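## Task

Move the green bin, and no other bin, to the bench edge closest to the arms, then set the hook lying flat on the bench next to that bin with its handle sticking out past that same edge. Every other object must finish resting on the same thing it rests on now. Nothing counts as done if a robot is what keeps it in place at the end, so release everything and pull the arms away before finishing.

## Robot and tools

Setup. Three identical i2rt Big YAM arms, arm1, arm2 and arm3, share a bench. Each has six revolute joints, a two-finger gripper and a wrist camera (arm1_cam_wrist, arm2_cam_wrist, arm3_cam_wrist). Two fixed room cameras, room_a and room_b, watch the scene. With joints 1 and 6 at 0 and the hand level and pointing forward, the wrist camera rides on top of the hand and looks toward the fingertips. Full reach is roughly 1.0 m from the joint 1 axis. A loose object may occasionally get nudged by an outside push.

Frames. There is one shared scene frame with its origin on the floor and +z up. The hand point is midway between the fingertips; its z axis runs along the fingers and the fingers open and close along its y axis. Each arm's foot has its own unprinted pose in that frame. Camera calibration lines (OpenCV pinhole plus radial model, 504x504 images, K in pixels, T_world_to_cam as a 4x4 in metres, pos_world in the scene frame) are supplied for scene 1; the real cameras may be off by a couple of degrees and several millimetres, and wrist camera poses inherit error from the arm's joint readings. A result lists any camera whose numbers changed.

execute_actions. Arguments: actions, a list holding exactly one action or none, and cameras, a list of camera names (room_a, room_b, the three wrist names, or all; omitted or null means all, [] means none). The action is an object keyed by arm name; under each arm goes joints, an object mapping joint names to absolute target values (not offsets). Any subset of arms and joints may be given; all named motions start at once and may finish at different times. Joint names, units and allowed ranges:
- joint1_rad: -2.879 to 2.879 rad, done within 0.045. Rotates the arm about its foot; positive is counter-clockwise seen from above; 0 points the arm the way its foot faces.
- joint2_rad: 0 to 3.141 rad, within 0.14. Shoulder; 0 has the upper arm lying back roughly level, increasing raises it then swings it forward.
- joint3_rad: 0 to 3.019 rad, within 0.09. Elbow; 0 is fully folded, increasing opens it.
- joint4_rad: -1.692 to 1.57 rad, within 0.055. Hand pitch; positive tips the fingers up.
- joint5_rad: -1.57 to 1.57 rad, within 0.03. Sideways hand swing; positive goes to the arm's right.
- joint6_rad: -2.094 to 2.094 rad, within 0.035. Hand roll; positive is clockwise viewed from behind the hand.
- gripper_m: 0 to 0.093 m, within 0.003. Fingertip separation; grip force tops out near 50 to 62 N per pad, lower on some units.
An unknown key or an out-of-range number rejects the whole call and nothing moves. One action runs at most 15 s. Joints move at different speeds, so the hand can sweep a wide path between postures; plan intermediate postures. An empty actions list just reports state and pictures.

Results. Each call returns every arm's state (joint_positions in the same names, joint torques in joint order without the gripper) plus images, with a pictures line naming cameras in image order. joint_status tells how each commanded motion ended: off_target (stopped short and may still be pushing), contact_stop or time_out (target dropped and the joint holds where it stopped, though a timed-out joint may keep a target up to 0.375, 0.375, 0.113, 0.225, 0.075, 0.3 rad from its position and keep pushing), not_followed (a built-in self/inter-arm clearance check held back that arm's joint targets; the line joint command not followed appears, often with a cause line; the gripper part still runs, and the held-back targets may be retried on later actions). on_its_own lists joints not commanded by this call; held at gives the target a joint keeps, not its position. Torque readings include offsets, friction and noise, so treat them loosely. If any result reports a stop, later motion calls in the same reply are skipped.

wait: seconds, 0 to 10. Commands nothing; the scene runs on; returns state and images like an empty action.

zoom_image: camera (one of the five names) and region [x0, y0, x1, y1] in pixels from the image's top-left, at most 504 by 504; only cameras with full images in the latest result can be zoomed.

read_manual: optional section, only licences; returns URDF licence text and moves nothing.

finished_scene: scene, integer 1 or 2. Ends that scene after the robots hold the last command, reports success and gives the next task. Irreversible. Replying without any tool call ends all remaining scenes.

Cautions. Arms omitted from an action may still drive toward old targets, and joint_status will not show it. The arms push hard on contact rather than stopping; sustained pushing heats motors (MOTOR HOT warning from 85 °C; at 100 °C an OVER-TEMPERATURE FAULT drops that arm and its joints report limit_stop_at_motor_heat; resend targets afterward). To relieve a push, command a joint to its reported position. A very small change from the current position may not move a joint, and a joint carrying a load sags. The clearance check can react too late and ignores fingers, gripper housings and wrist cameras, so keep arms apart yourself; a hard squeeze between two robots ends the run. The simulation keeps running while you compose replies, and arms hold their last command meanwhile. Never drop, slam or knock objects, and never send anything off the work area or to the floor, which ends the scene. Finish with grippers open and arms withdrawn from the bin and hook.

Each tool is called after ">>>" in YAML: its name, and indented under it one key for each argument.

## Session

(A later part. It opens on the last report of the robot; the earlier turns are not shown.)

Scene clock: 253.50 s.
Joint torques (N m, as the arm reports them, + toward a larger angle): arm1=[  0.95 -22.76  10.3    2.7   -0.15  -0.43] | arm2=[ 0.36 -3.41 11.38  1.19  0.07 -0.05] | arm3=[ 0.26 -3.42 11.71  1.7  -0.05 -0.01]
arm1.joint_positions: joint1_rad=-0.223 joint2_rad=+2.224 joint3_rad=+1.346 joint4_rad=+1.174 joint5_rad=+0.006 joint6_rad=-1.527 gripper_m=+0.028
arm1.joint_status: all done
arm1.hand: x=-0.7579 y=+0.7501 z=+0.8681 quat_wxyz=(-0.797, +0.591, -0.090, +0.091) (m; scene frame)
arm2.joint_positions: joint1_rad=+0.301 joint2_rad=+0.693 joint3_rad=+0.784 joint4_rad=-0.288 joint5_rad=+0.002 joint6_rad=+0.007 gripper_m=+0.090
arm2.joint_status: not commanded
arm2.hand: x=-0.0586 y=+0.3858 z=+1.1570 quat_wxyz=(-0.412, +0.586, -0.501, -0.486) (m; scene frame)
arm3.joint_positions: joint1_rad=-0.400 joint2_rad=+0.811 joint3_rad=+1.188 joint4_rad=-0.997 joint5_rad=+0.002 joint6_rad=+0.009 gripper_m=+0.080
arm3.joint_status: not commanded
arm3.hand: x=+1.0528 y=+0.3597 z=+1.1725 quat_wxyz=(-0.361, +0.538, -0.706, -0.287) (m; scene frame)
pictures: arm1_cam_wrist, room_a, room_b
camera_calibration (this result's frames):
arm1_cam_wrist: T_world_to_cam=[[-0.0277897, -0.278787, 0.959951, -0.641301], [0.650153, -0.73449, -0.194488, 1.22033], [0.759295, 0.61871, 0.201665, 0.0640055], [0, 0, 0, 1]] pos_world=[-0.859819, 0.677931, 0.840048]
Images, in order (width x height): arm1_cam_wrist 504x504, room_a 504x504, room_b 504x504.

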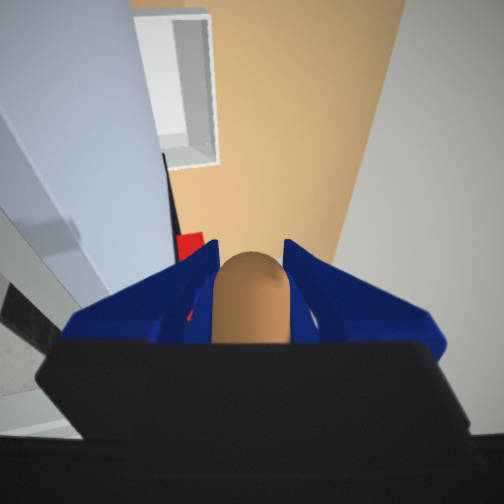

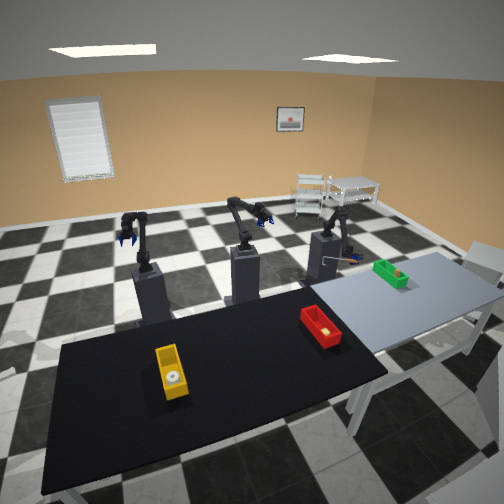

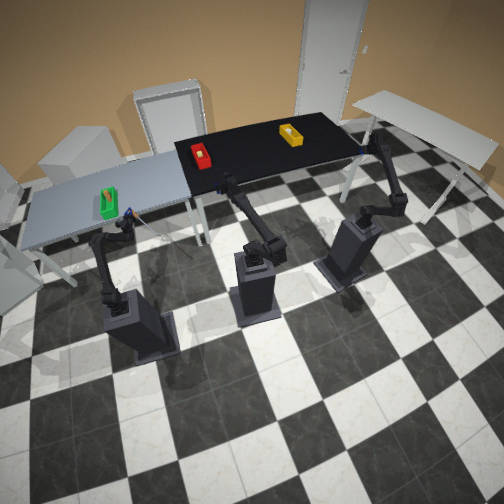

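>>> execute_actions:
  actions:
    - {"arm1":{"joints":{"joint2_rad":1.8,"joint4_rad":0.84}}}
  cameras: []

>>> execute_actions:
  actions:
    - {"arm1":{"joints":{"joint6_rad":-0.8}}}
  cameras: []

>>> execute_actions:
  actions:
    - {"arm1":{"joints":{"joint6_rad":0}}}
  cameras: ["arm1_cam_wrist","room_a"]

>>> execute_actions:
  actions:
    - {"arm1":{"joints":{"joint4_rad":0.3}}}
  cameras: ["arm1_cam_wrist","room_a"]

>>> zoom_image:
  camera: "room_a"
  region: [300, 190, 420, 300]

Scene clock: 267.00 s.
Joint torques (N m, as the arm reports them, + toward a larger angle): arm1=[  1.03 -17.62  11.99   2.08  -0.15  -0.37] | arm2=[ 0.56 -3.39 11.37  1.27  0.06 -0.06] | arm3=[ 0.17 -3.59 11.55  1.92 -0.06 -0.01]
arm1.joint_positions: joint1_rad=-0.223 joint2_rad=+1.819 joint3_rad=+1.352 joint4_rad=+0.837 joint5_rad=+0.005 joint6_rad=-1.532 gripper_m=+0.028
arm1.joint_status: all done
arm1.hand: x=-0.7681 y=+0.7191 z=+1.0985 quat_wxyz=(-0.818, +0.561, -0.084, +0.096) (m; scene frame)
arm2.joint_positions: joint1_rad=+0.301 joint2_rad=+0.693 joint3_rad=+0.784 joint4_rad=-0.288 joint5_rad=+0.002 joint6_rad=+0.007 gripper_m=+0.090
arm2.joint_status: not commanded
arm2.hand: x=-0.0586 y=+0.3858 z=+1.1570 quat_wxyz=(-0.412, +0.586, -0.501, -0.486) (m; scene frame)
arm3.joint_positions: joint1_rad=-0.400 joint2_rad=+0.811 joint3_rad=+1.188 joint4_rad=-0.997 joint5_rad=+0.002 joint6_rad=+0.009 gripper_m=+0.080
arm3.joint_status: not commanded
arm3.hand: x=+1.0528 y=+0.3597 z=+1.1725 quat_wxyz=(-0.361, +0.538, -0.706, -0.287) (m; scene frame)
pictures: none
No camera images: the call's "cameras" was empty. Leave "cameras" out to get every camera's image.

Scene clock: 268.70 s.
Joint torques (N m, as the arm reports them, + toward a larger angle): arm1=[  1.07 -17.66  12.1    1.94  -0.15  -0.18] | arm2=[ 0.64 -3.53 11.37  1.18  0.06 -0.05] | arm3=[ 0.35 -3.87 11.48  1.86 -0.06  0.  ]
arm1.joint_positions: joint1_rad=-0.223 joint2_rad=+1.819 joint3_rad=+1.352 joint4_rad=+0.837 joint5_rad=+0.005 joint6_rad=-0.780 gripper_m=+0.028
arm1.joint_status: all done
arm1.hand: x=-0.7681 y=+0.7191 z=+1.0985 quat_wxyz=(-0.796, +0.491, -0.284, -0.211) (m; scene frame)
arm2.joint_positions: joint1_rad=+0.301 joint2_rad=+0.693 joint3_rad=+0.784 joint4_rad=-0.288 joint5_rad=+0.002 joint6_rad=+0.007 gripper_m=+0.090
arm2.joint_status: not commanded
arm2.hand: x=-0.0586 y=+0.3858 z=+1.1570 quat_wxyz=(-0.412, +0.586, -0.501, -0.486) (m; scene frame)
arm3.joint_positions: joint1_rad=-0.400 joint2_rad=+0.811 joint3_rad=+1.188 joint4_rad=-0.997 joint5_rad=+0.002 joint6_rad=+0.009 gripper_m=+0.080
arm3.joint_status: not commanded
arm3.hand: x=+1.0528 y=+0.3597 z=+1.1725 quat_wxyz=(-0.361, +0.538, -0.706, -0.287) (m; scene frame)
pictures: none
No camera images: the call's "cameras" was empty. Leave "cameras" out to get every camera's image.

Scene clock: 270.40 s.
Joint torques (N m, as the arm reports them, + toward a larger angle): arm1=[  1.05 -17.75  12.08   1.94  -0.09   0.11] | arm2=[ 0.56 -3.42 11.34  1.25  0.07 -0.04] | arm3=[ 0.43 -3.39 11.54  1.8  -0.01  0.01]
arm1.joint_positions: joint1_rad=-0.223 joint2_rad=+1.819 joint3_rad=+1.352 joint4_rad=+0.837 joint5_rad=+0.003 joint6_rad=-0.010 gripper_m=+0.028
arm1.joint_status: all done
arm1.hand: x=-0.7684 y=+0.7192 z=+1.0985 quat_wxyz=(-0.658, +0.349, -0.448, -0.495) (m; scene frame)
arm2.joint_positions: joint1_rad=+0.301 joint2_rad=+0.693 joint3_rad=+0.784 joint4_rad=-0.288 joint5_rad=+0.002 joint6_rad=+0.007 gripper_m=+0.090
arm2.joint_status: not commanded
arm2.hand: x=-0.0586 y=+0.3858 z=+1.1570 quat_wxyz=(-0.412, +0.586, -0.501, -0.486) (m; scene frame)
arm3.joint_positions: joint1_rad=-0.400 joint2_rad=+0.811 joint3_rad=+1.188 joint4_rad=-0.997 joint5_rad=+0.002 joint6_rad=+0.009 gripper_m=+0.080
arm3.joint_status: not commanded
arm3.hand: x=+1.0528 y=+0.3597 z=+1.1725 quat_wxyz=(-0.361, +0.538, -0.706, -0.287) (m; scene frame)
pictures: arm1_cam_wrist, room_a
camera_calibration (this result's frames):
arm1_cam_wrist: T_world_to_cam=[[0.967048, -0.254377, 0.0105619, 0.918397], [-0.0514496, -0.235885, -0.970418, 1.20396], [0.249343, 0.937897, -0.2412, -0.0901857], [0, 0, 0, 1]] pos_world=[-0.803703, 0.602199, 1.13689]
Images, in order (width x height): arm1_cam_wrist 504x504, room_a 504x504.

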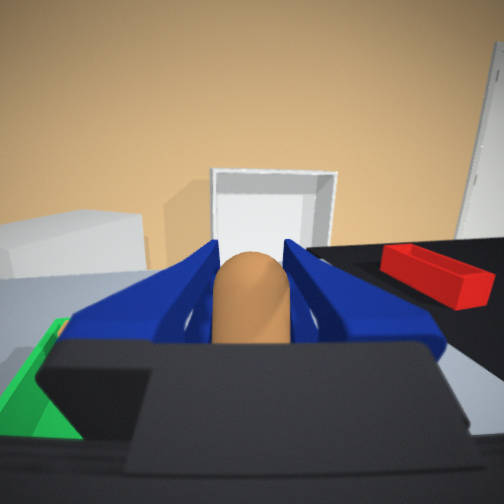

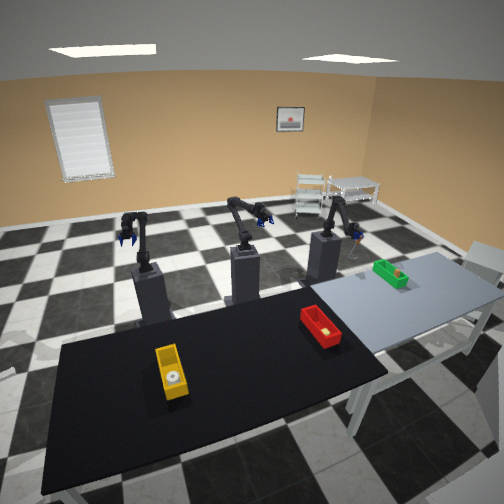

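Scene clock: 272.00 s.
Joint torques (N m, as the arm reports them, + toward a larger angle): arm1=[  1.03 -17.86  12.38   2.66  -0.1    0.08] | arm2=[ 0.46 -3.43 11.35  1.21  0.06 -0.04] | arm3=[ 0.4  -3.92 11.61  1.75 -0.09 -0.01]
arm1.joint_positions: joint1_rad=-0.223 joint2_rad=+1.819 joint3_rad=+1.352 joint4_rad=+0.290 joint5_rad=+0.003 joint6_rad=-0.009 gripper_m=+0.027
arm1.joint_status: all done
arm1.hand: x=-0.7644 y=+0.7304 z=+0.9662 quat_wxyz=(-0.512, +0.471, -0.607, -0.384) (m; scene frame)
arm2.joint_positions: joint1_rad=+0.301 joint2_rad=+0.693 joint3_rad=+0.784 joint4_rad=-0.288 joint5_rad=+0.002 joint6_rad=+0.007 gripper_m=+0.090
arm2.joint_status: not commanded
arm2.hand: x=-0.0586 y=+0.3858 z=+1.1570 quat_wxyz=(-0.412, +0.586, -0.501, -0.486) (m; scene frame)
arm3.joint_positions: joint1_rad=-0.400 joint2_rad=+0.811 joint3_rad=+1.188 joint4_rad=-0.997 joint5_rad=+0.002 joint6_rad=+0.009 gripper_m=+0.080
arm3.joint_status: not commanded
arm3.hand: x=+1.0528 y=+0.3597 z=+1.1725 quat_wxyz=(-0.361, +0.538, -0.706, -0.287) (m; scene frame)
pictures: arm1_cam_wrist, room_a
camera_calibration (this result's frames):
arm1_cam_wrist: T_world_to_cam=[[0.967208, -0.253909, 0.00628695, 0.92262], [-0.176205, -0.688629, -0.703379, 1.05572], [0.182924, 0.679206, -0.710787, 0.458274], [0, 0, 0, 1]] pos_world=[-0.790171, 0.649997, 1.06251]
Images, in order (width x height): arm1_cam_wrist 504x504, room_a 504x504.

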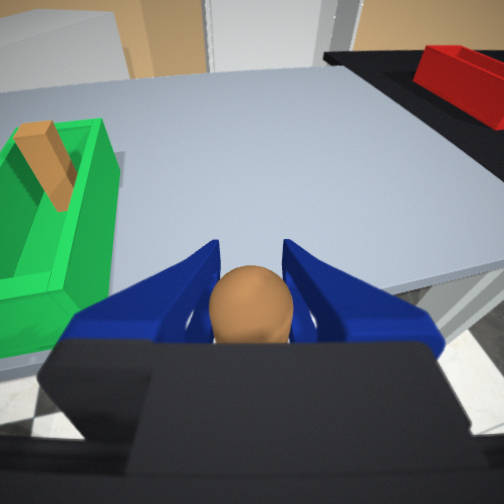

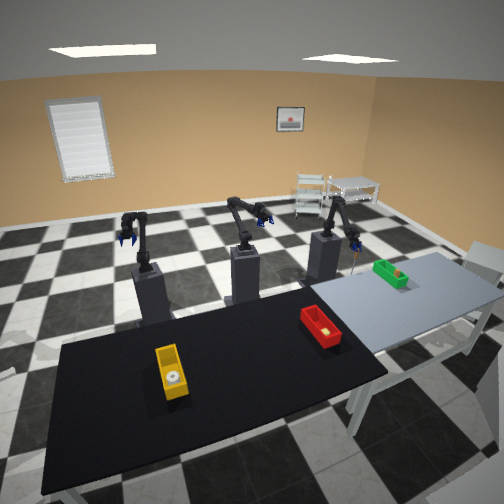

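Region (300, 190, 420, 300) of room_a's 504x504 image, scaled by 4.200, with more detail than that image has; it fills the top 462 rows of this view, and the rest is white.

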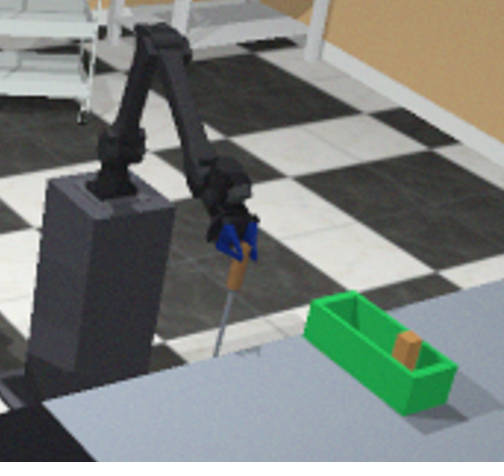

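>>> execute_actions:
  actions:
    - {"arm1":{"joints":{"joint1_rad":-0.5,"joint4_rad":0.45}},"arm2":{"joints":{"joint1_rad":0.9,"joint2_rad":1.2,"joint3_rad":0.2,"joint4_rad":1.0,"gripper_m":0.09}}}
  cameras: []

>>> execute_actions:
  actions:
    - {"arm1":{"joints":{"joint1_rad":-0.77}}}
  cameras: []

>>> execute_actions:
  actions:
    - {"arm1":{"joints":{"joint1_rad":-0.95}}}

Scene clock: 282.17 s.
Joint torques (N m, as the arm reports them, + toward a larger angle): arm1=[  0.23 -18.1   12.32   3.91   0.04   0.03] | arm2=[ 0.87 -6.71  5.87  2.22  0.15 -0.05] | arm3=[ 0.07 -3.72 11.61  1.73 -0.07  0.  ]
arm1.joint_positions: joint1_rad=-0.492 joint2_rad=+1.820 joint3_rad=+1.352 joint4_rad=+0.412 joint5_rad=+0.000 joint6_rad=-0.004 gripper_m=+0.027
arm1.joint_status: all done
arm1.hand: x=-0.5744 y=+0.6546 z=+0.9971 quat_wxyz=(-0.597, +0.365, -0.630, -0.337) (m; scene frame)
arm2.joint_positions: joint1_rad=+0.897 joint2_rad=+1.198 joint3_rad=+0.207 joint4_rad=+0.982 joint5_rad=-0.001 joint6_rad=+0.007 gripper_m=+0.090
arm2.joint_status: all done
arm2.hand: x=-0.2716 y=+0.2896 z=+0.9309 quat_wxyz=(-0.278, +0.651, -0.281, -0.648) (m; scene frame)
arm3.joint_positions: joint1_rad=-0.400 joint2_rad=+0.811 joint3_rad=+1.188 joint4_rad=-0.997 joint5_rad=+0.002 joint6_rad=+0.009 gripper_m=+0.080
arm3.joint_status: not commanded
arm3.hand: x=+1.0528 y=+0.3597 z=+1.1725 quat_wxyz=(-0.361, +0.538, -0.706, -0.287) (m; scene frame)
pictures: none
No camera images: the call's "cameras" was empty. Leave "cameras" out to get every camera's image.

Scene clock: 283.67 s.
Joint torques (N m, as the arm reports them, + toward a larger angle): arm1=[  0.21 -18.13  12.2    3.86   0.04   0.03] | arm2=[ 0.97 -6.52  5.84  2.2   0.15 -0.05] | arm3=[ 0.27 -3.34 11.64  1.88 -0.06 -0.01]
arm1.joint_positions: joint1_rad=-0.762 joint2_rad=+1.820 joint3_rad=+1.352 joint4_rad=+0.412 joint5_rad=+0.000 joint6_rad=-0.004 gripper_m=+0.027
arm1.joint_status: all done
arm1.hand: x=-0.4121 y=+0.5267 z=+0.9990 quat_wxyz=(-0.638, +0.277, -0.672, -0.253) (m; scene frame)
arm2.joint_positions: joint1_rad=+0.897 joint2_rad=+1.198 joint3_rad=+0.207 joint4_rad=+0.982 joint5_rad=-0.001 joint6_rad=+0.007 gripper_m=+0.090
arm2.joint_status: not commanded
arm2.hand: x=-0.2716 y=+0.2896 z=+0.9309 quat_wxyz=(-0.278, +0.651, -0.281, -0.648) (m; scene frame)
arm3.joint_positions: joint1_rad=-0.400 joint2_rad=+0.811 joint3_rad=+1.188 joint4_rad=-0.997 joint5_rad=+0.002 joint6_rad=+0.009 gripper_m=+0.080
arm3.joint_status: not commanded
arm3.hand: x=+1.0528 y=+0.3597 z=+1.1725 quat_wxyz=(-0.361, +0.538, -0.706, -0.287) (m; scene frame)
pictures: none
No camera images: the call's "cameras" was empty. Leave "cameras" out to get every camera's image.

Scene clock: 284.97 s.
Joint torques (N m, as the arm reports them, + toward a larger angle): arm1=[  0.72 -18.01  12.24   3.87  -0.01   0.04] | arm2=[ 0.93 -6.64  5.85  2.19  0.14 -0.04] | arm3=[ 0.7  -3.19 11.53  1.91 -0.09  0.  ]
arm1.joint_positions: joint1_rad=-0.946 joint2_rad=+1.820 joint3_rad=+1.352 joint4_rad=+0.412 joint5_rad=+0.001 joint6_rad=-0.005 gripper_m=+0.027
arm1.joint_status: all done
arm1.hand: x=-0.3239 y=+0.4169 z=+1.0003 quat_wxyz=(-0.659, +0.214, -0.694, -0.193) (m; scene frame)
arm2.joint_positions: joint1_rad=+0.897 joint2_rad=+1.198 joint3_rad=+0.207 joint4_rad=+0.982 joint5_rad=-0.001 joint6_rad=+0.007 gripper_m=+0.090
arm2.joint_status: not commanded
arm2.hand: x=-0.2716 y=+0.2896 z=+0.9309 quat_wxyz=(-0.278, +0.651, -0.281, -0.648) (m; scene frame)
arm3.joint_positions: joint1_rad=-0.400 joint2_rad=+0.811 joint3_rad=+1.188 joint4_rad=-0.997 joint5_rad=+0.002 joint6_rad=+0.009 gripper_m=+0.080
arm3.joint_status: not commanded
arm3.hand: x=+1.0528 y=+0.3597 z=+1.1725 quat_wxyz=(-0.361, +0.538, -0.706, -0.287) (m; scene frame)
pictures: arm1_cam_wrist, arm2_cam_wrist, arm3_cam_wrist, room_a, room_b
camera_calibration (this result's frames):
arm1_cam_wrist: T_world_to_cam=[[0.559459, -0.828844, 0.00477774, 0.525934], [-0.508185, -0.347561, -0.788004, 0.7764], [0.654793, 0.438428, -0.615652, 0.772851], [0, 0, 0, 1]] pos_world=[-0.405742, 0.366924, 1.0851]
arm2_cam_wrist: T_world_to_cam=[[0.724049, 0.689593, -0.0146773, 0.0104179], [0.403356, -0.440579, -0.801994, 0.985396], [-0.559516, 0.574762, -0.597152, 0.356423], [0, 0, 0, 1]] pos_world=[-0.205584, 0.222102, 1.00327]
arm3_cam_wrist: T_world_to_cam=[[0.96744, -0.252582, -0.016195, -0.911966], [-0.244558, -0.916388, -0.316899, 0.965577], [0.065202, 0.310541, -0.948321, 1.05193], [0, 0, 0, 1]] pos_world=[1.04982, 0.327828, 1.28879]
Images, in order (width x height): arm1_cam_wrist 504x504, arm2_cam_wrist 504x504, arm3_cam_wrist 504x504, room_a 504x504, room_b 504x504.

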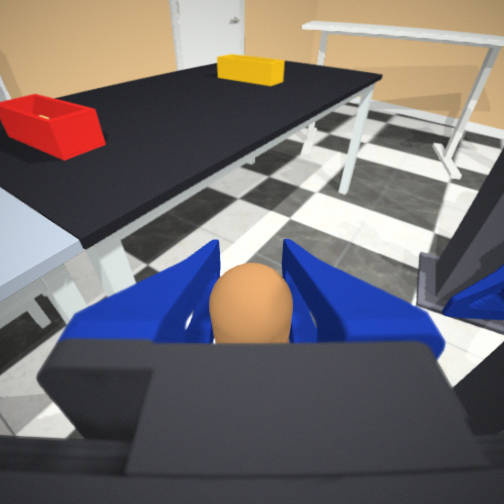

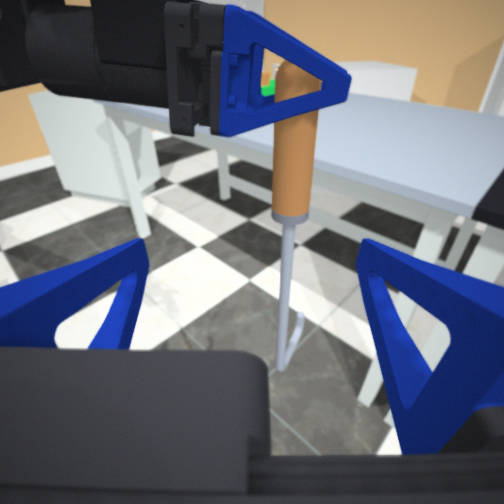

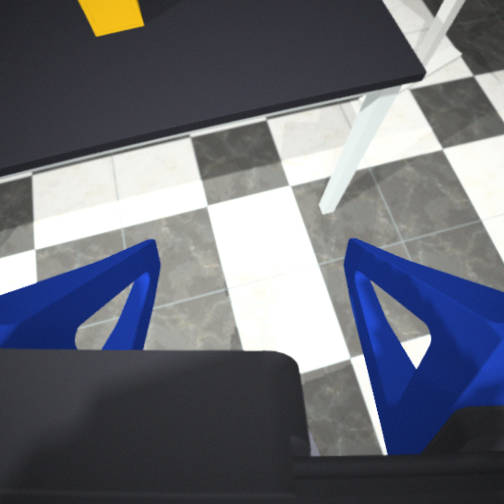

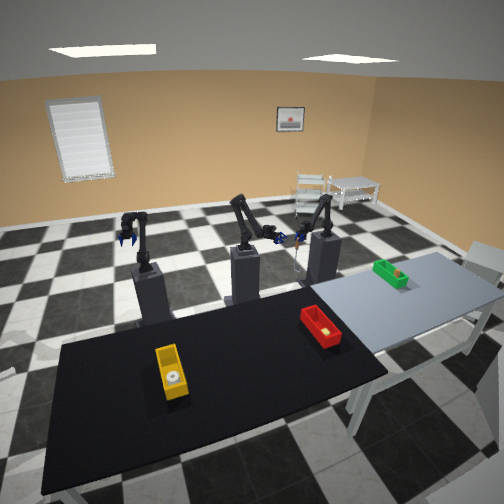

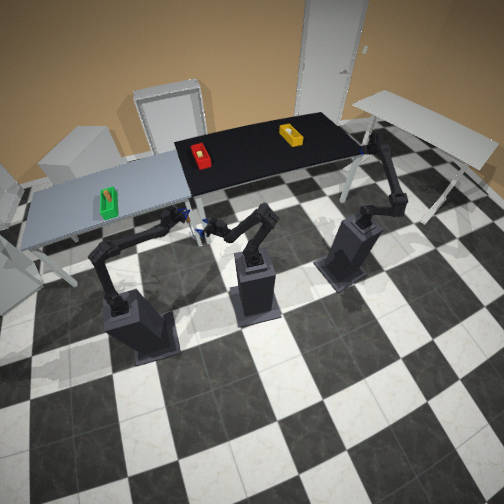

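>>> execute_actions:
  actions:
    - {"arm2":{"joints":{"joint1_rad":0.842,"joint2_rad":1.7,"joint3_rad":0.42,"joint4_rad":1.5}}}
  cameras: ["arm2_cam_wrist","room_a"]

Scene clock: 296.33 s.
Joint torques (N m, as the arm reports them, + toward a larger angle): arm1=[  0.53 -17.97  12.31   3.91  -0.01   0.04] | arm2=[  0.22 -11.17   4.93   2.09   0.14  -0.03] | arm3=[-0.1  -4.2  11.67  1.82 -0.06  0.05]
arm1.joint_positions: joint1_rad=-0.946 joint2_rad=+1.820 joint3_rad=+1.352 joint4_rad=+0.412 joint5_rad=+0.001 joint6_rad=-0.005 gripper_m=+0.027
arm1.joint_status: not commanded
arm1.hand: x=-0.3239 y=+0.4169 z=+1.0003 quat_wxyz=(-0.659, +0.214, -0.694, -0.193) (m; scene frame)
arm2.joint_positions: joint1_rad=+0.844 joint2_rad=+1.688 joint3_rad=+0.409 joint4_rad=+1.483 joint5_rad=-0.001 joint6_rad=+0.007 gripper_m=+0.090
arm2.joint_status: all done
arm2.hand: x=-0.3091 y=+0.3661 z=+0.9273 quat_wxyz=(-0.325, +0.572, -0.264, -0.705) (m; scene frame)
arm3.joint_positions: joint1_rad=-0.400 joint2_rad=+0.811 joint3_rad=+1.188 joint4_rad=-0.997 joint5_rad=+0.002 joint6_rad=+0.009 gripper_m=+0.080
arm3.joint_status: not commanded
arm3.hand: x=+1.0528 y=+0.3597 z=+1.1725 quat_wxyz=(-0.361, +0.538, -0.706, -0.287) (m; scene frame)
pictures: arm2_cam_wrist, room_a
camera_calibration (this result's frames):
arm2_cam_wrist: T_world_to_cam=[[0.756379, 0.653992, -0.0136193, 0.00677105], [0.262098, -0.322075, -0.90971, 1.04414], [-0.59933, 0.684515, -0.415021, 0.0679683], [0, 0, 0, 1]] pos_world=[-0.238053, 0.285338, 0.978165]
Images, in order (width x height): arm2_cam_wrist 504x504, room_a 504x504.

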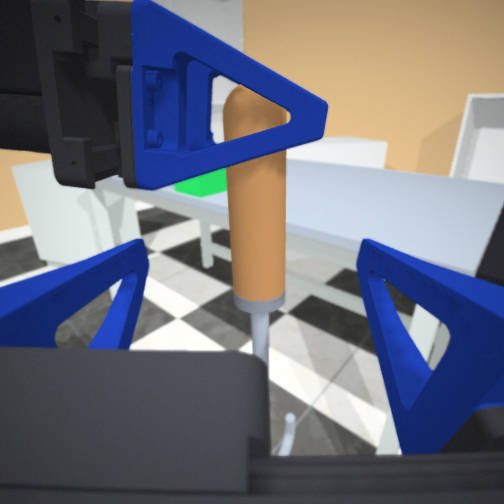

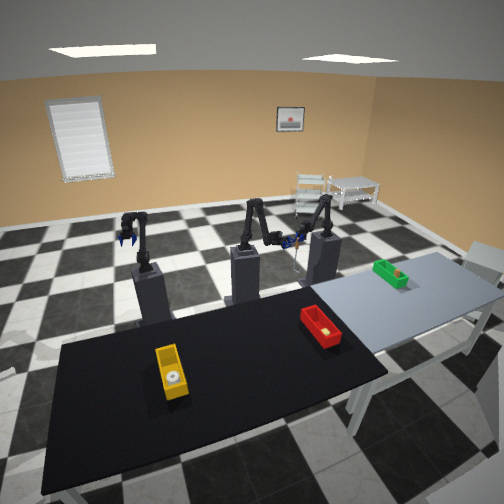

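>>> execute_actions:
  actions:
    - {"arm2":{"joints":{"joint2_rad":1.885,"joint3_rad":0.585,"joint4_rad":1.52}}}
  cameras: ["arm2_cam_wrist"]

Scene clock: 299.60 s.
Joint torques (N m, as the arm reports them, + toward a larger angle): arm1=[  0.49 -18.    12.34   3.9   -0.01   0.04] | arm2=[  0.28 -13.82   5.2    1.92   0.16  -0.04] | arm3=[ 0.17 -3.98 11.66  1.77 -0.07 -0.02]
arm1.joint_positions: joint1_rad=-0.946 joint2_rad=+1.820 joint3_rad=+1.352 joint4_rad=+0.412 joint5_rad=+0.001 joint6_rad=-0.005 gripper_m=+0.027
arm1.joint_status: not commanded
arm1.hand: x=-0.3239 y=+0.4169 z=+1.0003 quat_wxyz=(-0.659, +0.214, -0.694, -0.193) (m; scene frame)
arm2.joint_positions: joint1_rad=+0.844 joint2_rad=+1.872 joint3_rad=+0.567 joint4_rad=+1.507 joint5_rad=-0.001 joint6_rad=+0.007 gripper_m=+0.090
arm2.joint_status: all done
arm2.hand: x=-0.3453 y=+0.4089 z=+0.8980 quat_wxyz=(-0.324, +0.572, -0.264, -0.705) (m; scene frame)
arm3.joint_positions: joint1_rad=-0.400 joint2_rad=+0.811 joint3_rad=+1.188 joint4_rad=-0.997 joint5_rad=+0.002 joint6_rad=+0.009 gripper_m=+0.080
arm3.joint_status: not commanded
arm3.hand: x=+1.0528 y=+0.3597 z=+1.1725 quat_wxyz=(-0.361, +0.538, -0.706, -0.287) (m; scene frame)
pictures: arm2_cam_wrist
camera_calibration (this result's frames):
arm2_cam_wrist: T_world_to_cam=[[0.756388, 0.653981, -0.0136253, 0.0057844], [0.262546, -0.322605, -0.909393, 1.04087], [-0.599122, 0.684277, -0.415715, 0.00562772], [0, 0, 0, 1]] pos_world=[-0.274281, 0.328157, 0.948982]
Images, in order (width x height): arm2_cam_wrist 504x504.

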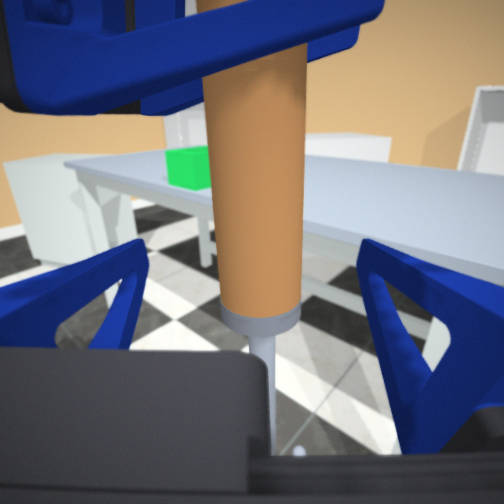

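>>> execute_actions:
  actions:
    - {"arm2":{"joints":{"gripper_m":0.0}}}
  cameras: ["arm2_cam_wrist"]

Scene clock: 301.97 s.
Joint torques (N m, as the arm reports them, + toward a larger angle): arm1=[  0.54 -18.    12.34   3.87   0.01   0.05] | arm2=[  0.54 -13.91   5.2    1.89   0.14   0.02] | arm3=[ 0.09 -3.61 11.64  1.95 -0.09 -0.01]
arm1.joint_positions: joint1_rad=-0.946 joint2_rad=+1.820 joint3_rad=+1.352 joint4_rad=+0.412 joint5_rad=+0.001 joint6_rad=-0.005 gripper_m=+0.027
arm1.joint_status: not commanded
arm1.hand: x=-0.3237 y=+0.4168 z=+1.0001 quat_wxyz=(-0.659, +0.214, -0.694, -0.193) (m; scene frame)
arm2.joint_positions: joint1_rad=+0.843 joint2_rad=+1.872 joint3_rad=+0.567 joint4_rad=+1.508 joint5_rad=+0.000 joint6_rad=+0.001 gripper_m=+0.028
arm2.joint_status: gripper_m off_target (ended at +0.028, target +0.000)
arm2.hand: x=-0.3444 y=+0.4096 z=+0.8981 quat_wxyz=(-0.327, +0.573, -0.263, -0.704) (m; scene frame)
arm3.joint_positions: joint1_rad=-0.400 joint2_rad=+0.811 joint3_rad=+1.188 joint4_rad=-0.997 joint5_rad=+0.002 joint6_rad=+0.009 gripper_m=+0.080
arm3.joint_status: not commanded
arm3.hand: x=+1.0528 y=+0.3597 z=+1.1725 quat_wxyz=(-0.361, +0.538, -0.706, -0.287) (m; scene frame)
pictures: arm2_cam_wrist
camera_calibration (this result's frames):
arm2_cam_wrist: T_world_to_cam=[[0.758738, 0.65135, -0.00773471, 0.00128639], [0.265257, -0.319791, -0.9096, 1.04093], [-0.594942, 0.688096, -0.415412, 0.00530471], [0, 0, 0, 1]] pos_world=[-0.273934, 0.328392, 0.949045]
Images, in order (width x height): arm2_cam_wrist 504x504.

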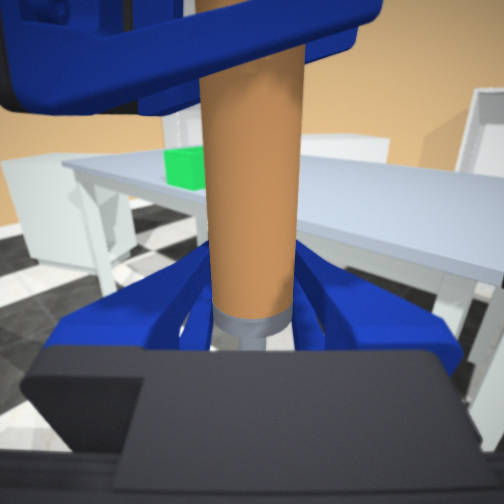

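>>> execute_actions:
  actions:
    - {"arm1":{"joints":{"gripper_m":0.07}}}
  cameras: []

>>> execute_actions:
  actions:
    - {"arm1":{"joints":{"joint2_rad":1.3}}}
  cameras: []

>>> execute_actions:
  actions:
    - {"arm1":{"joints":{"joint1_rad":-1.512,"joint2_rad":1.2,"joint3_rad":1.5,"joint4_rad":-1.6,"gripper_m":0.08}},"arm2":{"joints":{"joint1_rad":1.3}}}
  cameras: []

>>> execute_actions:
  actions:
    - {"arm2":{"joints":{"joint1_rad":1.70}},"arm1":{"joints":{"joint2_rad":1.4}}}
  cameras: ["arm1_cam_wrist","arm2_cam_wrist"]

Scene clock: 308.27 s.
Joint torques (N m, as the arm reports them, + toward a larger angle): arm1=[  0.47 -17.75  12.42   2.97   0.01   0.05] | arm2=[  0.54 -14.76   5.1    1.84   0.13   0.02] | arm3=[ 0.86 -3.98 11.54  1.8  -0.04  0.01]
arm1.joint_positions: joint1_rad=-0.946 joint2_rad=+1.818 joint3_rad=+1.352 joint4_rad=+0.431 joint5_rad=+0.001 joint6_rad=-0.005 gripper_m=+0.070
arm1.joint_status: all done
arm1.hand: x=-0.3239 y=+0.4167 z=+1.0068 quat_wxyz=(-0.667, +0.212, -0.687, -0.195) (m; scene frame)
arm2.joint_positions: joint1_rad=+0.843 joint2_rad=+1.882 joint3_rad=+0.567 joint4_rad=+1.508 joint5_rad=+0.000 joint6_rad=+0.001 gripper_m=+0.028
arm2.joint_status: not commanded
arm2.hand: x=-0.3445 y=+0.4098 z=+0.8930 quat_wxyz=(-0.326, +0.576, -0.265, -0.701) (m; scene frame)
arm3.joint_positions: joint1_rad=-0.400 joint2_rad=+0.811 joint3_rad=+1.188 joint4_rad=-0.997 joint5_rad=+0.002 joint6_rad=+0.009 gripper_m=+0.080
arm3.joint_status: not commanded
arm3.hand: x=+1.0528 y=+0.3597 z=+1.1725 quat_wxyz=(-0.361, +0.538, -0.706, -0.287) (m; scene frame)
pictures: none
No camera images: the call's "cameras" was empty. Leave "cameras" out to get every camera's image.

Scene clock: 309.97 s.
Joint torques (N m, as the arm reports them, + toward a larger angle): arm1=[ 0.61 -9.98 10.98  1.59  0.01  0.04] | arm2=[  0.32 -14.88   5.15   1.92   0.14   0.02] | arm3=[ 0.71 -3.8  11.62  1.8   0.    0.  ]
arm1.joint_positions: joint1_rad=-0.946 joint2_rad=+1.304 joint3_rad=+1.379 joint4_rad=+0.452 joint5_rad=+0.001 joint6_rad=-0.005 gripper_m=+0.070
arm1.joint_status: all done
arm1.hand: x=-0.4811 y=+0.3166 z=+1.3714 quat_wxyz=(-0.831, +0.149, -0.476, -0.246) (m; scene frame)
arm2.joint_positions: joint1_rad=+0.843 joint2_rad=+1.882 joint3_rad=+0.567 joint4_rad=+1.508 joint5_rad=+0.000 joint6_rad=+0.001 gripper_m=+0.028
arm2.joint_status: not commanded
arm2.hand: x=-0.3445 y=+0.4098 z=+0.8930 quat_wxyz=(-0.326, +0.576, -0.265, -0.701) (m; scene frame)
arm3.joint_positions: joint1_rad=-0.400 joint2_rad=+0.811 joint3_rad=+1.188 joint4_rad=-0.997 joint5_rad=+0.002 joint6_rad=+0.009 gripper_m=+0.080
arm3.joint_status: not commanded
arm3.hand: x=+1.0528 y=+0.3597 z=+1.1725 quat_wxyz=(-0.361, +0.538, -0.706, -0.287) (m; scene frame)
pictures: none
No camera images: the call's "cameras" was empty. Leave "cameras" out to get every camera's image.

Scene clock: 312.00 s.
Joint torques (N m, as the arm reports them, + toward a larger angle): arm1=[ 1.02 -6.03 11.78  0.32  0.01  0.04] | arm2=[  0.04 -14.9    5.17   1.92   0.21   0.03] | arm3=[-0.03 -3.81 11.44  1.68 -0.1   0.02]
arm1.joint_positions: joint1_rad=-1.513 joint2_rad=+1.190 joint3_rad=+1.466 joint4_rad=-1.590 joint5_rad=+0.000 joint6_rad=-0.005 gripper_m=+0.080
arm1.joint_status: all done
arm1.hand: x=-0.5903 y=+0.0003 z=+1.0809 quat_wxyz=(-0.131, +0.012, -0.991, +0.003) (m; scene frame)
arm2.joint_positions: joint1_rad=+1.304 joint2_rad=+1.882 joint3_rad=+0.567 joint4_rad=+1.508 joint5_rad=-0.002 joint6_rad=+0.001 gripper_m=+0.028
arm2.joint_status: all done
arm2.hand: x=-0.4920 y=+0.2105 z=+0.8915 quat_wxyz=(-0.157, +0.623, -0.125, -0.756) (m; scene frame)
arm3.joint_positions: joint1_rad=-0.400 joint2_rad=+0.811 joint3_rad=+1.188 joint4_rad=-0.997 joint5_rad=+0.002 joint6_rad=+0.009 gripper_m=+0.080
arm3.joint_status: not commanded
arm3.hand: x=+1.0528 y=+0.3597 z=+1.1725 quat_wxyz=(-0.361, +0.538, -0.706, -0.287) (m; scene frame)
pictures: none
No camera images: the call's "cameras" was empty. Leave "cameras" out to get every camera's image.

Scene clock: 313.30 s.
Joint torques (N m, as the arm reports them, + toward a larger angle): arm1=[  1.04 -11.37  11.69  -0.04   0.01   0.05] | arm2=[  0.17 -14.7    5.14   1.92   0.19   0.02] | arm3=[ 0.24 -3.6  11.62  1.81 -0.06 -0.01]
arm1.joint_positions: joint1_rad=-1.513 joint2_rad=+1.418 joint3_rad=+1.466 joint4_rad=-1.592 joint5_rad=+0.000 joint6_rad=-0.005 gripper_m=+0.080
arm1.joint_status: all done
arm1.hand: x=-0.5445 y=+0.0005 z=+0.9954 quat_wxyz=(-0.016, +0.012, -1.000, +0.004) (m; scene frame)
arm2.joint_positions: joint1_rad=+1.704 joint2_rad=+1.882 joint3_rad=+0.567 joint4_rad=+1.508 joint5_rad=-0.002 joint6_rad=+0.001 gripper_m=+0.028
arm2.joint_status: all done
arm2.hand: x=-0.5359 y=+0.0008 z=+0.8901 quat_wxyz=(-0.004, +0.636, +0.001, -0.771) (m; scene frame)
arm3.joint_positions: joint1_rad=-0.400 joint2_rad=+0.811 joint3_rad=+1.188 joint4_rad=-0.997 joint5_rad=+0.002 joint6_rad=+0.009 gripper_m=+0.080
arm3.joint_status: not commanded
arm3.hand: x=+1.0528 y=+0.3597 z=+1.1725 quat_wxyz=(-0.361, +0.538, -0.706, -0.287) (m; scene frame)
pictures: arm1_cam_wrist, arm2_cam_wrist
camera_calibration (this result's frames):
arm1_cam_wrist: T_world_to_cam=[[0.0153643, -0.999881, -0.00169054, 0.0145189], [-0.838961, -0.0138114, 0.544016, -0.990555], [-0.543974, -0.0069401, -0.839073, 0.666764], [0, 0, 0, 1]] pos_world=[-0.468558, 0.00546368, 1.09837]
arm2_cam_wrist: T_world_to_cam=[[-0.000895319, 0.999978, -0.00651001, 0.00429189], [0.429289, -0.00549529, -0.903151, 1.0356], [-0.903167, -0.00360328, -0.429275, 0.0170369], [0, 0, 0, 1]] pos_world=[-0.42918, 0.00146051, 0.942644]
Images, in order (width x height): arm1_cam_wrist 504x504, arm2_cam_wrist 504x504.

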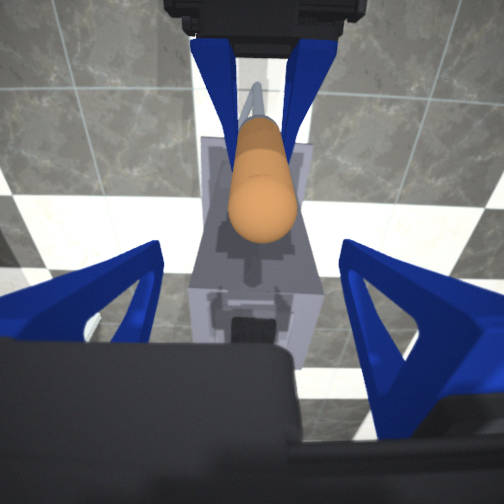

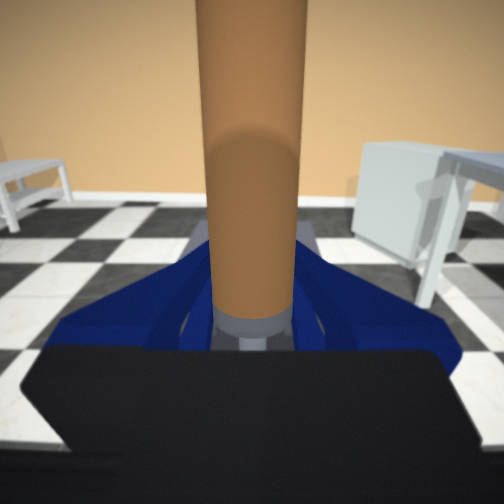

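>>> execute_actions:
  actions:
    - {"arm1":{"joints":{"joint1_rad":-1.522,"joint2_rad":1.39,"joint3_rad":1.315,"joint4_rad":-1.275}}}
  cameras: ["arm1_cam_wrist","arm2_cam_wrist"]

Scene clock: 318.30 s.
Joint torques (N m, as the arm reports them, + toward a larger angle): arm1=[ 0.17 -9.94 10.31  1.28  0.01  0.05] | arm2=[  0.2  -14.81   5.08   1.92   0.19   0.03] | arm3=[ 0.51 -3.76 11.53  1.7  -0.07  0.02]
arm1.joint_positions: joint1_rad=-1.513 joint2_rad=+1.393 joint3_rad=+1.302 joint4_rad=-1.288 joint5_rad=+0.000 joint6_rad=-0.005 gripper_m=+0.080
arm1.joint_status: all done
arm1.hand: x=-0.5146 y=+0.0007 z=+0.9469 quat_wxyz=(-0.098, +0.012, -0.995, +0.003) (m; scene frame)
arm2.joint_positions: joint1_rad=+1.704 joint2_rad=+1.882 joint3_rad=+0.567 joint4_rad=+1.508 joint5_rad=-0.002 joint6_rad=+0.001 gripper_m=+0.028
arm2.joint_status: not commanded
arm2.hand: x=-0.5359 y=+0.0008 z=+0.8901 quat_wxyz=(-0.004, +0.636, +0.001, -0.771) (m; scene frame)
arm3.joint_positions: joint1_rad=-0.400 joint2_rad=+0.811 joint3_rad=+1.188 joint4_rad=-0.997 joint5_rad=+0.002 joint6_rad=+0.009 gripper_m=+0.080
arm3.joint_status: not commanded
arm3.hand: x=+1.0528 y=+0.3597 z=+1.1725 quat_wxyz=(-0.361, +0.538, -0.706, -0.287) (m; scene frame)
pictures: arm1_cam_wrist, arm2_cam_wrist
camera_calibration (this result's frames):
arm1_cam_wrist: T_world_to_cam=[[0.0169036, -0.999855, -0.00214475, 0.0154058], [-0.916806, -0.0163555, 0.398997, -0.841762], [-0.398974, -0.00477817, -0.91695, 0.790752], [0, 0, 0, 1]] pos_world=[-0.456504, 0.00541447, 1.06097]
arm2_cam_wrist: T_world_to_cam=[[-0.000895319, 0.999978, -0.00651001, 0.00429189], [0.429289, -0.00549529, -0.903151, 1.0356], [-0.903167, -0.00360328, -0.429275, 0.0170369], [0, 0, 0, 1]] pos_world=[-0.42918, 0.00146051, 0.942644]
Images, in order (width x height): arm1_cam_wrist 504x504, arm2_cam_wrist 504x504.

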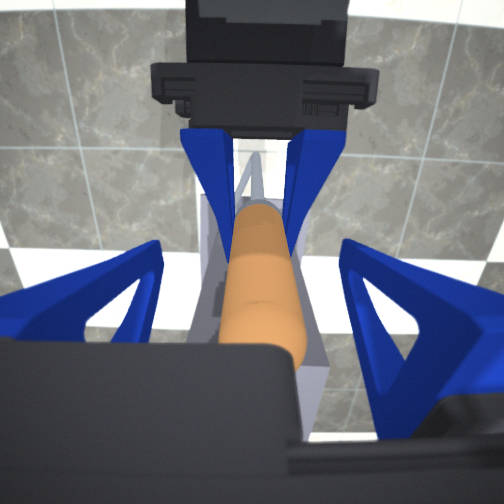

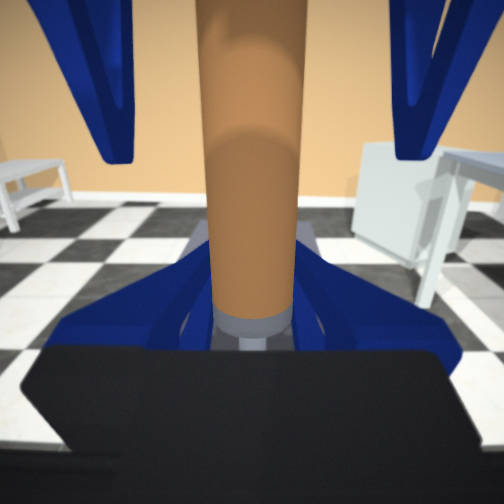

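>>> execute_actions:
  actions:
    - {"arm1":{"joints":{"gripper_m":0.0}}}
  cameras: ["arm2_cam_wrist"]

Scene clock: 320.67 s.
Joint torques (N m, as the arm reports them, + toward a larger angle): arm1=[  0.42 -10.41  10.18   1.26  -0.03   0.04] | arm2=[  0.34 -14.71   5.11   1.95   0.02  -0.01] | arm3=[ 0.32 -4.12 11.5   1.93 -0.08  0.03]
arm1.joint_positions: joint1_rad=-1.516 joint2_rad=+1.393 joint3_rad=+1.302 joint4_rad=-1.287 joint5_rad=+0.002 joint6_rad=-0.005 gripper_m=+0.028
arm1.joint_status: gripper_m off_target (ended at +0.028, target +0.000)
arm1.hand: x=-0.5144 y=-0.0008 z=+0.9470 quat_wxyz=(-0.099, +0.011, -0.995, +0.004) (m; scene frame)
arm2.joint_positions: joint1_rad=+1.701 joint2_rad=+1.882 joint3_rad=+0.567 joint4_rad=+1.507 joint5_rad=+0.003 joint6_rad=+0.004 gripper_m=+0.028
arm2.joint_status: not commanded
arm2.hand: x=-0.5359 y=+0.0031 z=+0.8900 quat_wxyz=(-0.005, +0.636, -0.003, -0.771) (m; scene frame)
arm3.joint_positions: joint1_rad=-0.400 joint2_rad=+0.811 joint3_rad=+1.188 joint4_rad=-0.997 joint5_rad=+0.002 joint6_rad=+0.009 gripper_m=+0.080
arm3.joint_status: not commanded
arm3.hand: x=+1.0528 y=+0.3597 z=+1.1725 quat_wxyz=(-0.361, +0.538, -0.706, -0.287) (m; scene frame)
pictures: arm2_cam_wrist
camera_calibration (this result's frames):
arm2_cam_wrist: T_world_to_cam=[[0.00614017, 0.99993, -0.0100725, 0.00893579], [0.429505, -0.0117334, -0.902988, 1.03553], [-0.903044, 0.00121832, -0.429547, 0.0173077], [0, 0, 0, 1]] pos_world=[-0.429191, 0.00319403, 0.942598]
Images, in order (width x height): arm2_cam_wrist 504x504.

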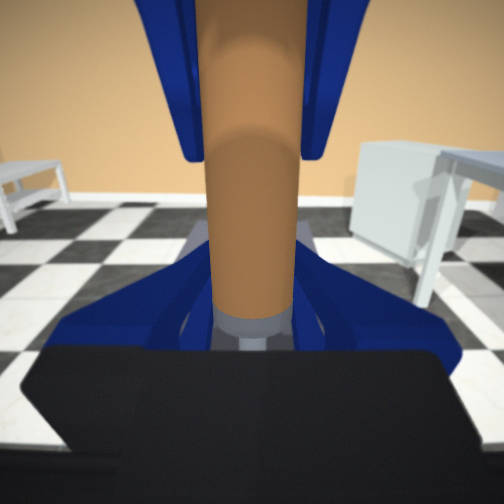

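>>> execute_actions:
  actions:
    - {"arm2":{"joints":{"gripper_m":0.09}}}
  cameras: []

>>> execute_actions:
  actions:
    - {"arm2":{"joints":{"joint2_rad":1.65,"joint3_rad":0.33}}}
  cameras: []

>>> execute_actions:
  actions:
    - {"arm1":{"joints":{"joint1_rad":-0.9,"joint4_rad":-1.45,"joint6_rad":1.55}}}
  cameras: []

>>> execute_actions:
  actions:
    - {"arm1":{"joints":{"joint1_rad":-0.25,"joint3_rad":1.5}},"arm2":{"joints":{"joint1_rad":0.0,"joint2_rad":0.7,"joint3_rad":0.8,"joint4_rad":-0.3}}}
  cameras: ["arm1_cam_wrist"]

>>> execute_actions:
  actions:
    - {"arm1":{"joints":{"joint4_rad":-0.8}}}
  cameras: ["arm1_cam_wrist"]

>>> execute_actions:
  actions:
    - {"arm1":{"joints":{"joint4_rad":-0.25}}}
  cameras: ["arm1_cam_wrist","room_b"]

Scene clock: 326.90 s.
Joint torques (N m, as the arm reports them, + toward a larger angle): arm1=[  0.46 -10.26  10.69   1.17  -0.02   0.05] | arm2=[  0.57 -14.87   5.04   2.06   0.01  -0.01] | arm3=[-0.03 -3.46 11.66  1.92 -0.05 -0.01]
arm1.joint_positions: joint1_rad=-1.516 joint2_rad=+1.394 joint3_rad=+1.295 joint4_rad=-1.287 joint5_rad=+0.002 joint6_rad=-0.005 gripper_m=+0.028
arm1.joint_status: not commanded
arm1.hand: x=-0.5163 y=-0.0009 z=+0.9437 quat_wxyz=(-0.095, +0.011, -0.995, +0.004) (m; scene frame)
arm2.joint_positions: joint1_rad=+1.701 joint2_rad=+1.882 joint3_rad=+0.568 joint4_rad=+1.507 joint5_rad=+0.003 joint6_rad=+0.004 gripper_m=+0.090
arm2.joint_status: all done
arm2.hand: x=-0.5362 y=+0.0031 z=+0.8903 quat_wxyz=(-0.005, +0.636, -0.003, -0.772) (m; scene frame)
arm3.joint_positions: joint1_rad=-0.400 joint2_rad=+0.811 joint3_rad=+1.188 joint4_rad=-0.997 joint5_rad=+0.002 joint6_rad=+0.009 gripper_m=+0.080
arm3.joint_status: not commanded
arm3.hand: x=+1.0528 y=+0.3597 z=+1.1725 quat_wxyz=(-0.361, +0.538, -0.706, -0.287) (m; scene frame)
pictures: none
No camera images: the call's "cameras" was empty. Leave "cameras" out to get every camera's image.

Scene clock: 327.83 s.
Joint torques (N m, as the arm reports them, + toward a larger angle): arm1=[  0.46 -10.22  10.79   1.22  -0.03   0.04] | arm2=[  0.38 -10.9    3.32   1.87   0.02  -0.01] | arm3=[ 0.7  -3.63 11.58  1.78 -0.08  0.01]
arm1.joint_positions: joint1_rad=-1.516 joint2_rad=+1.394 joint3_rad=+1.295 joint4_rad=-1.287 joint5_rad=+0.002 joint6_rad=-0.005 gripper_m=+0.028
arm1.joint_status: not commanded
arm1.hand: x=-0.5163 y=-0.0009 z=+0.9437 quat_wxyz=(-0.095, +0.011, -0.995, +0.004) (m; scene frame)
arm2.joint_positions: joint1_rad=+1.701 joint2_rad=+1.646 joint3_rad=+0.337 joint4_rad=+1.509 joint5_rad=+0.003 joint6_rad=+0.004 gripper_m=+0.090
arm2.joint_status: all done
arm2.hand: x=-0.4534 y=+0.0021 z=+0.9251 quat_wxyz=(-0.005, +0.634, -0.003, -0.774) (m; scene frame)
arm3.joint_positions: joint1_rad=-0.400 joint2_rad=+0.811 joint3_rad=+1.188 joint4_rad=-0.997 joint5_rad=+0.002 joint6_rad=+0.009 gripper_m=+0.080
arm3.joint_status: not commanded
arm3.hand: x=+1.0528 y=+0.3597 z=+1.1725 quat_wxyz=(-0.361, +0.538, -0.706, -0.287) (m; scene frame)
pictures: none
No camera images: the call's "cameras" was empty. Leave "cameras" out to get every camera's image.

Scene clock: 330.00 s.
Joint torques (N m, as the arm reports them, + toward a larger angle): arm1=[ 0.58 -9.9  10.39 -0.29  0.08  0.04] | arm2=[  0.45 -11.04   3.34   1.88   0.01  -0.02] | arm3=[ 0.43 -3.61 11.53  1.79 -0.06  0.02]
arm1.joint_positions: joint1_rad=-0.896 joint2_rad=+1.394 joint3_rad=+1.295 joint4_rad=-1.440 joint5_rad=+0.001 joint6_rad=+1.543 gripper_m=+0.028
arm1.joint_status: all done
arm1.hand: x=-0.6332 y=+0.2357 z=+0.9373 quat_wxyz=(-0.012, -0.438, -0.899, -0.012) (m; scene frame)
arm2.joint_positions: joint1_rad=+1.701 joint2_rad=+1.646 joint3_rad=+0.337 joint4_rad=+1.509 joint5_rad=+0.003 joint6_rad=+0.004 gripper_m=+0.090
arm2.joint_status: not commanded
arm2.hand: x=-0.4534 y=+0.0021 z=+0.9251 quat_wxyz=(-0.005, +0.634, -0.003, -0.774) (m; scene frame)
arm3.joint_positions: joint1_rad=-0.400 joint2_rad=+0.811 joint3_rad=+1.188 joint4_rad=-0.997 joint5_rad=+0.002 joint6_rad=+0.009 gripper_m=+0.080
arm3.joint_status: not commanded
arm3.hand: x=+1.0528 y=+0.3597 z=+1.1725 quat_wxyz=(-0.361, +0.538, -0.706, -0.287) (m; scene frame)
pictures: none
No camera images: the call's "cameras" was empty. Leave "cameras" out to get every camera's image.

Scene clock: 331.93 s.
Joint torques (N m, as the arm reports them, + toward a larger angle): arm1=[  0.3  -11.47  12.9    0.34   0.04   0.05] | arm2=[ 0.42 -4.48 11.5   1.25  0.06 -0.01] | arm3=[ 0.2  -3.81 11.57  1.75 -0.06  0.02]
arm1.joint_positions: joint1_rad=-0.242 joint2_rad=+1.406 joint3_rad=+1.452 joint4_rad=-1.447 joint5_rad=+0.002 joint6_rad=+1.544 gripper_m=+0.028
arm1.joint_status: all done
arm1.hand: x=-0.8380 y=+0.4250 z=+0.9932 quat_wxyz=(-0.017, -0.126, -0.989, -0.080) (m; scene frame)
arm2.joint_positions: joint1_rad=+0.001 joint2_rad=+0.703 joint3_rad=+0.783 joint4_rad=-0.288 joint5_rad=+0.002 joint6_rad=+0.004 gripper_m=+0.090
arm2.joint_status: all done
arm2.hand: x=+0.0601 y=+0.3898 z=+1.1524 quat_wxyz=(-0.477, +0.507, -0.586, -0.415) (m; scene frame)
arm3.joint_positions: joint1_rad=-0.400 joint2_rad=+0.811 joint3_rad=+1.188 joint4_rad=-0.997 joint5_rad=+0.002 joint6_rad=+0.009 gripper_m=+0.080
arm3.joint_status: not commanded
arm3.hand: x=+1.0528 y=+0.3597 z=+1.1725 quat_wxyz=(-0.361, +0.538, -0.706, -0.287) (m; scene frame)
pictures: arm1_cam_wrist
camera_calibration (this result's frames):
arm1_cam_wrist: T_world_to_cam=[[-0.255237, -0.951463, -0.171969, 0.365202], [-0.824992, 0.121555, 0.551918, -1.28334], [-0.504225, 0.282742, -0.815974, 0.395426], [0, 0, 0, 1]] pos_world=[-0.766145, 0.391669, 1.09376]
Images, in order (width x height): arm1_cam_wrist 504x504.

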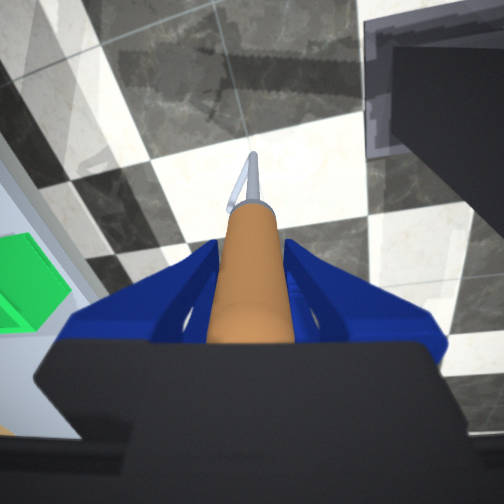

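Scene clock: 333.20 s.
Joint torques (N m, as the arm reports them, + toward a larger angle): arm1=[ -0.15 -12.48  13.74   3.46   0.01  -0.01] | arm2=[ 0.5  -4.65 11.48  1.24  0.05 -0.01] | arm3=[ 0.87 -3.77 11.55  1.91 -0.06  0.  ]
arm1.joint_positions: joint1_rad=-0.242 joint2_rad=+1.406 joint3_rad=+1.452 joint4_rad=-0.840 joint5_rad=+0.002 joint6_rad=+1.544 gripper_m=+0.028
arm1.joint_status: all done
arm1.hand: x=-0.8020 y=+0.5513 z=+1.0594 quat_wxyz=(-0.062, -0.117, -0.919, -0.371) (m; scene frame)
arm2.joint_positions: joint1_rad=+0.001 joint2_rad=+0.703 joint3_rad=+0.783 joint4_rad=-0.288 joint5_rad=+0.002 joint6_rad=+0.004 gripper_m=+0.090
arm2.joint_status: not commanded
arm2.hand: x=+0.0601 y=+0.3898 z=+1.1524 quat_wxyz=(-0.477, +0.507, -0.586, -0.415) (m; scene frame)
arm3.joint_positions: joint1_rad=-0.400 joint2_rad=+0.811 joint3_rad=+1.188 joint4_rad=-0.997 joint5_rad=+0.002 joint6_rad=+0.009 gripper_m=+0.080
arm3.joint_status: not commanded
arm3.hand: x=+1.0528 y=+0.3597 z=+1.1725 quat_wxyz=(-0.361, +0.538, -0.706, -0.287) (m; scene frame)
pictures: arm1_cam_wrist
camera_calibration (this result's frames):
arm1_cam_wrist: T_world_to_cam=[[-0.174935, -0.68883, -0.703499, 0.988697], [-0.906745, -0.165728, 0.387747, -1.03879], [-0.383681, 0.705725, -0.595602, 0.0618907], [0, 0, 0, 1]] pos_world=[-0.745212, 0.465211, 1.1352]
Images, in order (width x height): arm1_cam_wrist 504x504.

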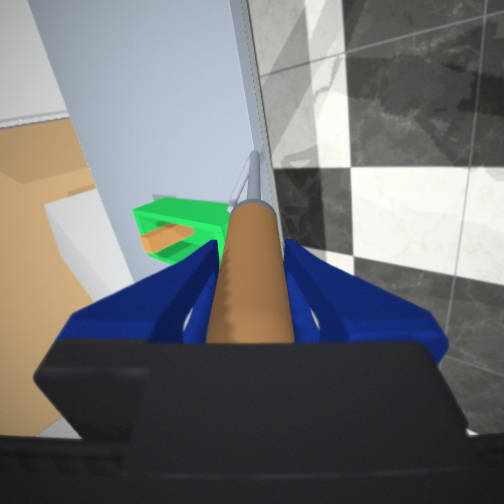

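Scene clock: 334.40 s.
Joint torques (N m, as the arm reports them, + toward a larger angle): arm1=[  0.29 -12.79  14.18   4.55  -0.02  -0.04] | arm2=[ 0.42 -4.47 11.52  1.17  0.05  0.  ] | arm3=[ 0.21 -3.78 11.55  1.75 -0.06 -0.06]
arm1.joint_positions: joint1_rad=-0.242 joint2_rad=+1.407 joint3_rad=+1.452 joint4_rad=-0.303 joint5_rad=+0.002 joint6_rad=+1.544 gripper_m=+0.028
arm1.joint_status: all done
arm1.hand: x=-0.7844 y=+0.6154 z=+1.1713 quat_wxyz=(-0.097, -0.099, -0.788, -0.600) (m; scene frame)
arm2.joint_positions: joint1_rad=+0.001 joint2_rad=+0.703 joint3_rad=+0.783 joint4_rad=-0.288 joint5_rad=+0.002 joint6_rad=+0.004 gripper_m=+0.090
arm2.joint_status: not commanded
arm2.hand: x=+0.0601 y=+0.3898 z=+1.1524 quat_wxyz=(-0.477, +0.507, -0.586, -0.415) (m; scene frame)
arm3.joint_positions: joint1_rad=-0.400 joint2_rad=+0.811 joint3_rad=+1.188 joint4_rad=-0.997 joint5_rad=+0.002 joint6_rad=+0.009 gripper_m=+0.080
arm3.joint_status: not commanded
arm3.hand: x=+1.0528 y=+0.3597 z=+1.1725 quat_wxyz=(-0.361, +0.538, -0.706, -0.287) (m; scene frame)
pictures: arm1_cam_wrist, room_b
camera_calibration (this result's frames):
arm1_cam_wrist: T_world_to_cam=[[-0.0454266, -0.248527, -0.967559, 1.25452], [-0.944663, -0.304306, 0.122516, -0.68942], [-0.324883, 0.919582, -0.220951, -0.434174], [0, 0, 0, 1]] pos_world=[-0.735337, 0.501248, 1.20236]
Images, in order (width x height): arm1_cam_wrist 504x504, room_b 504x504.

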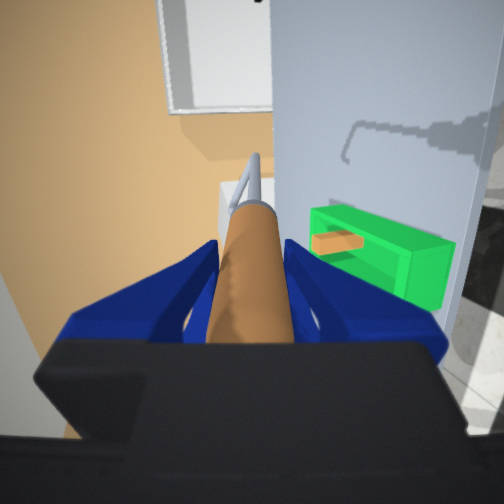

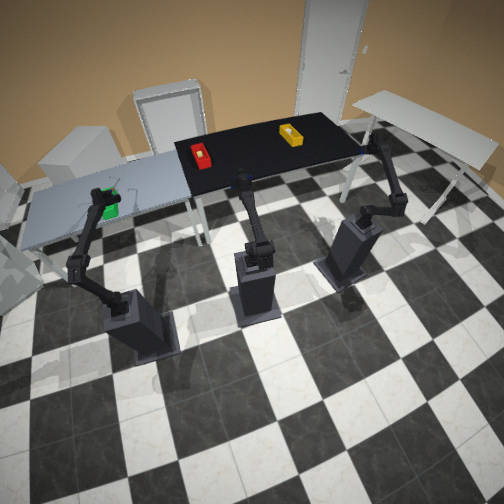

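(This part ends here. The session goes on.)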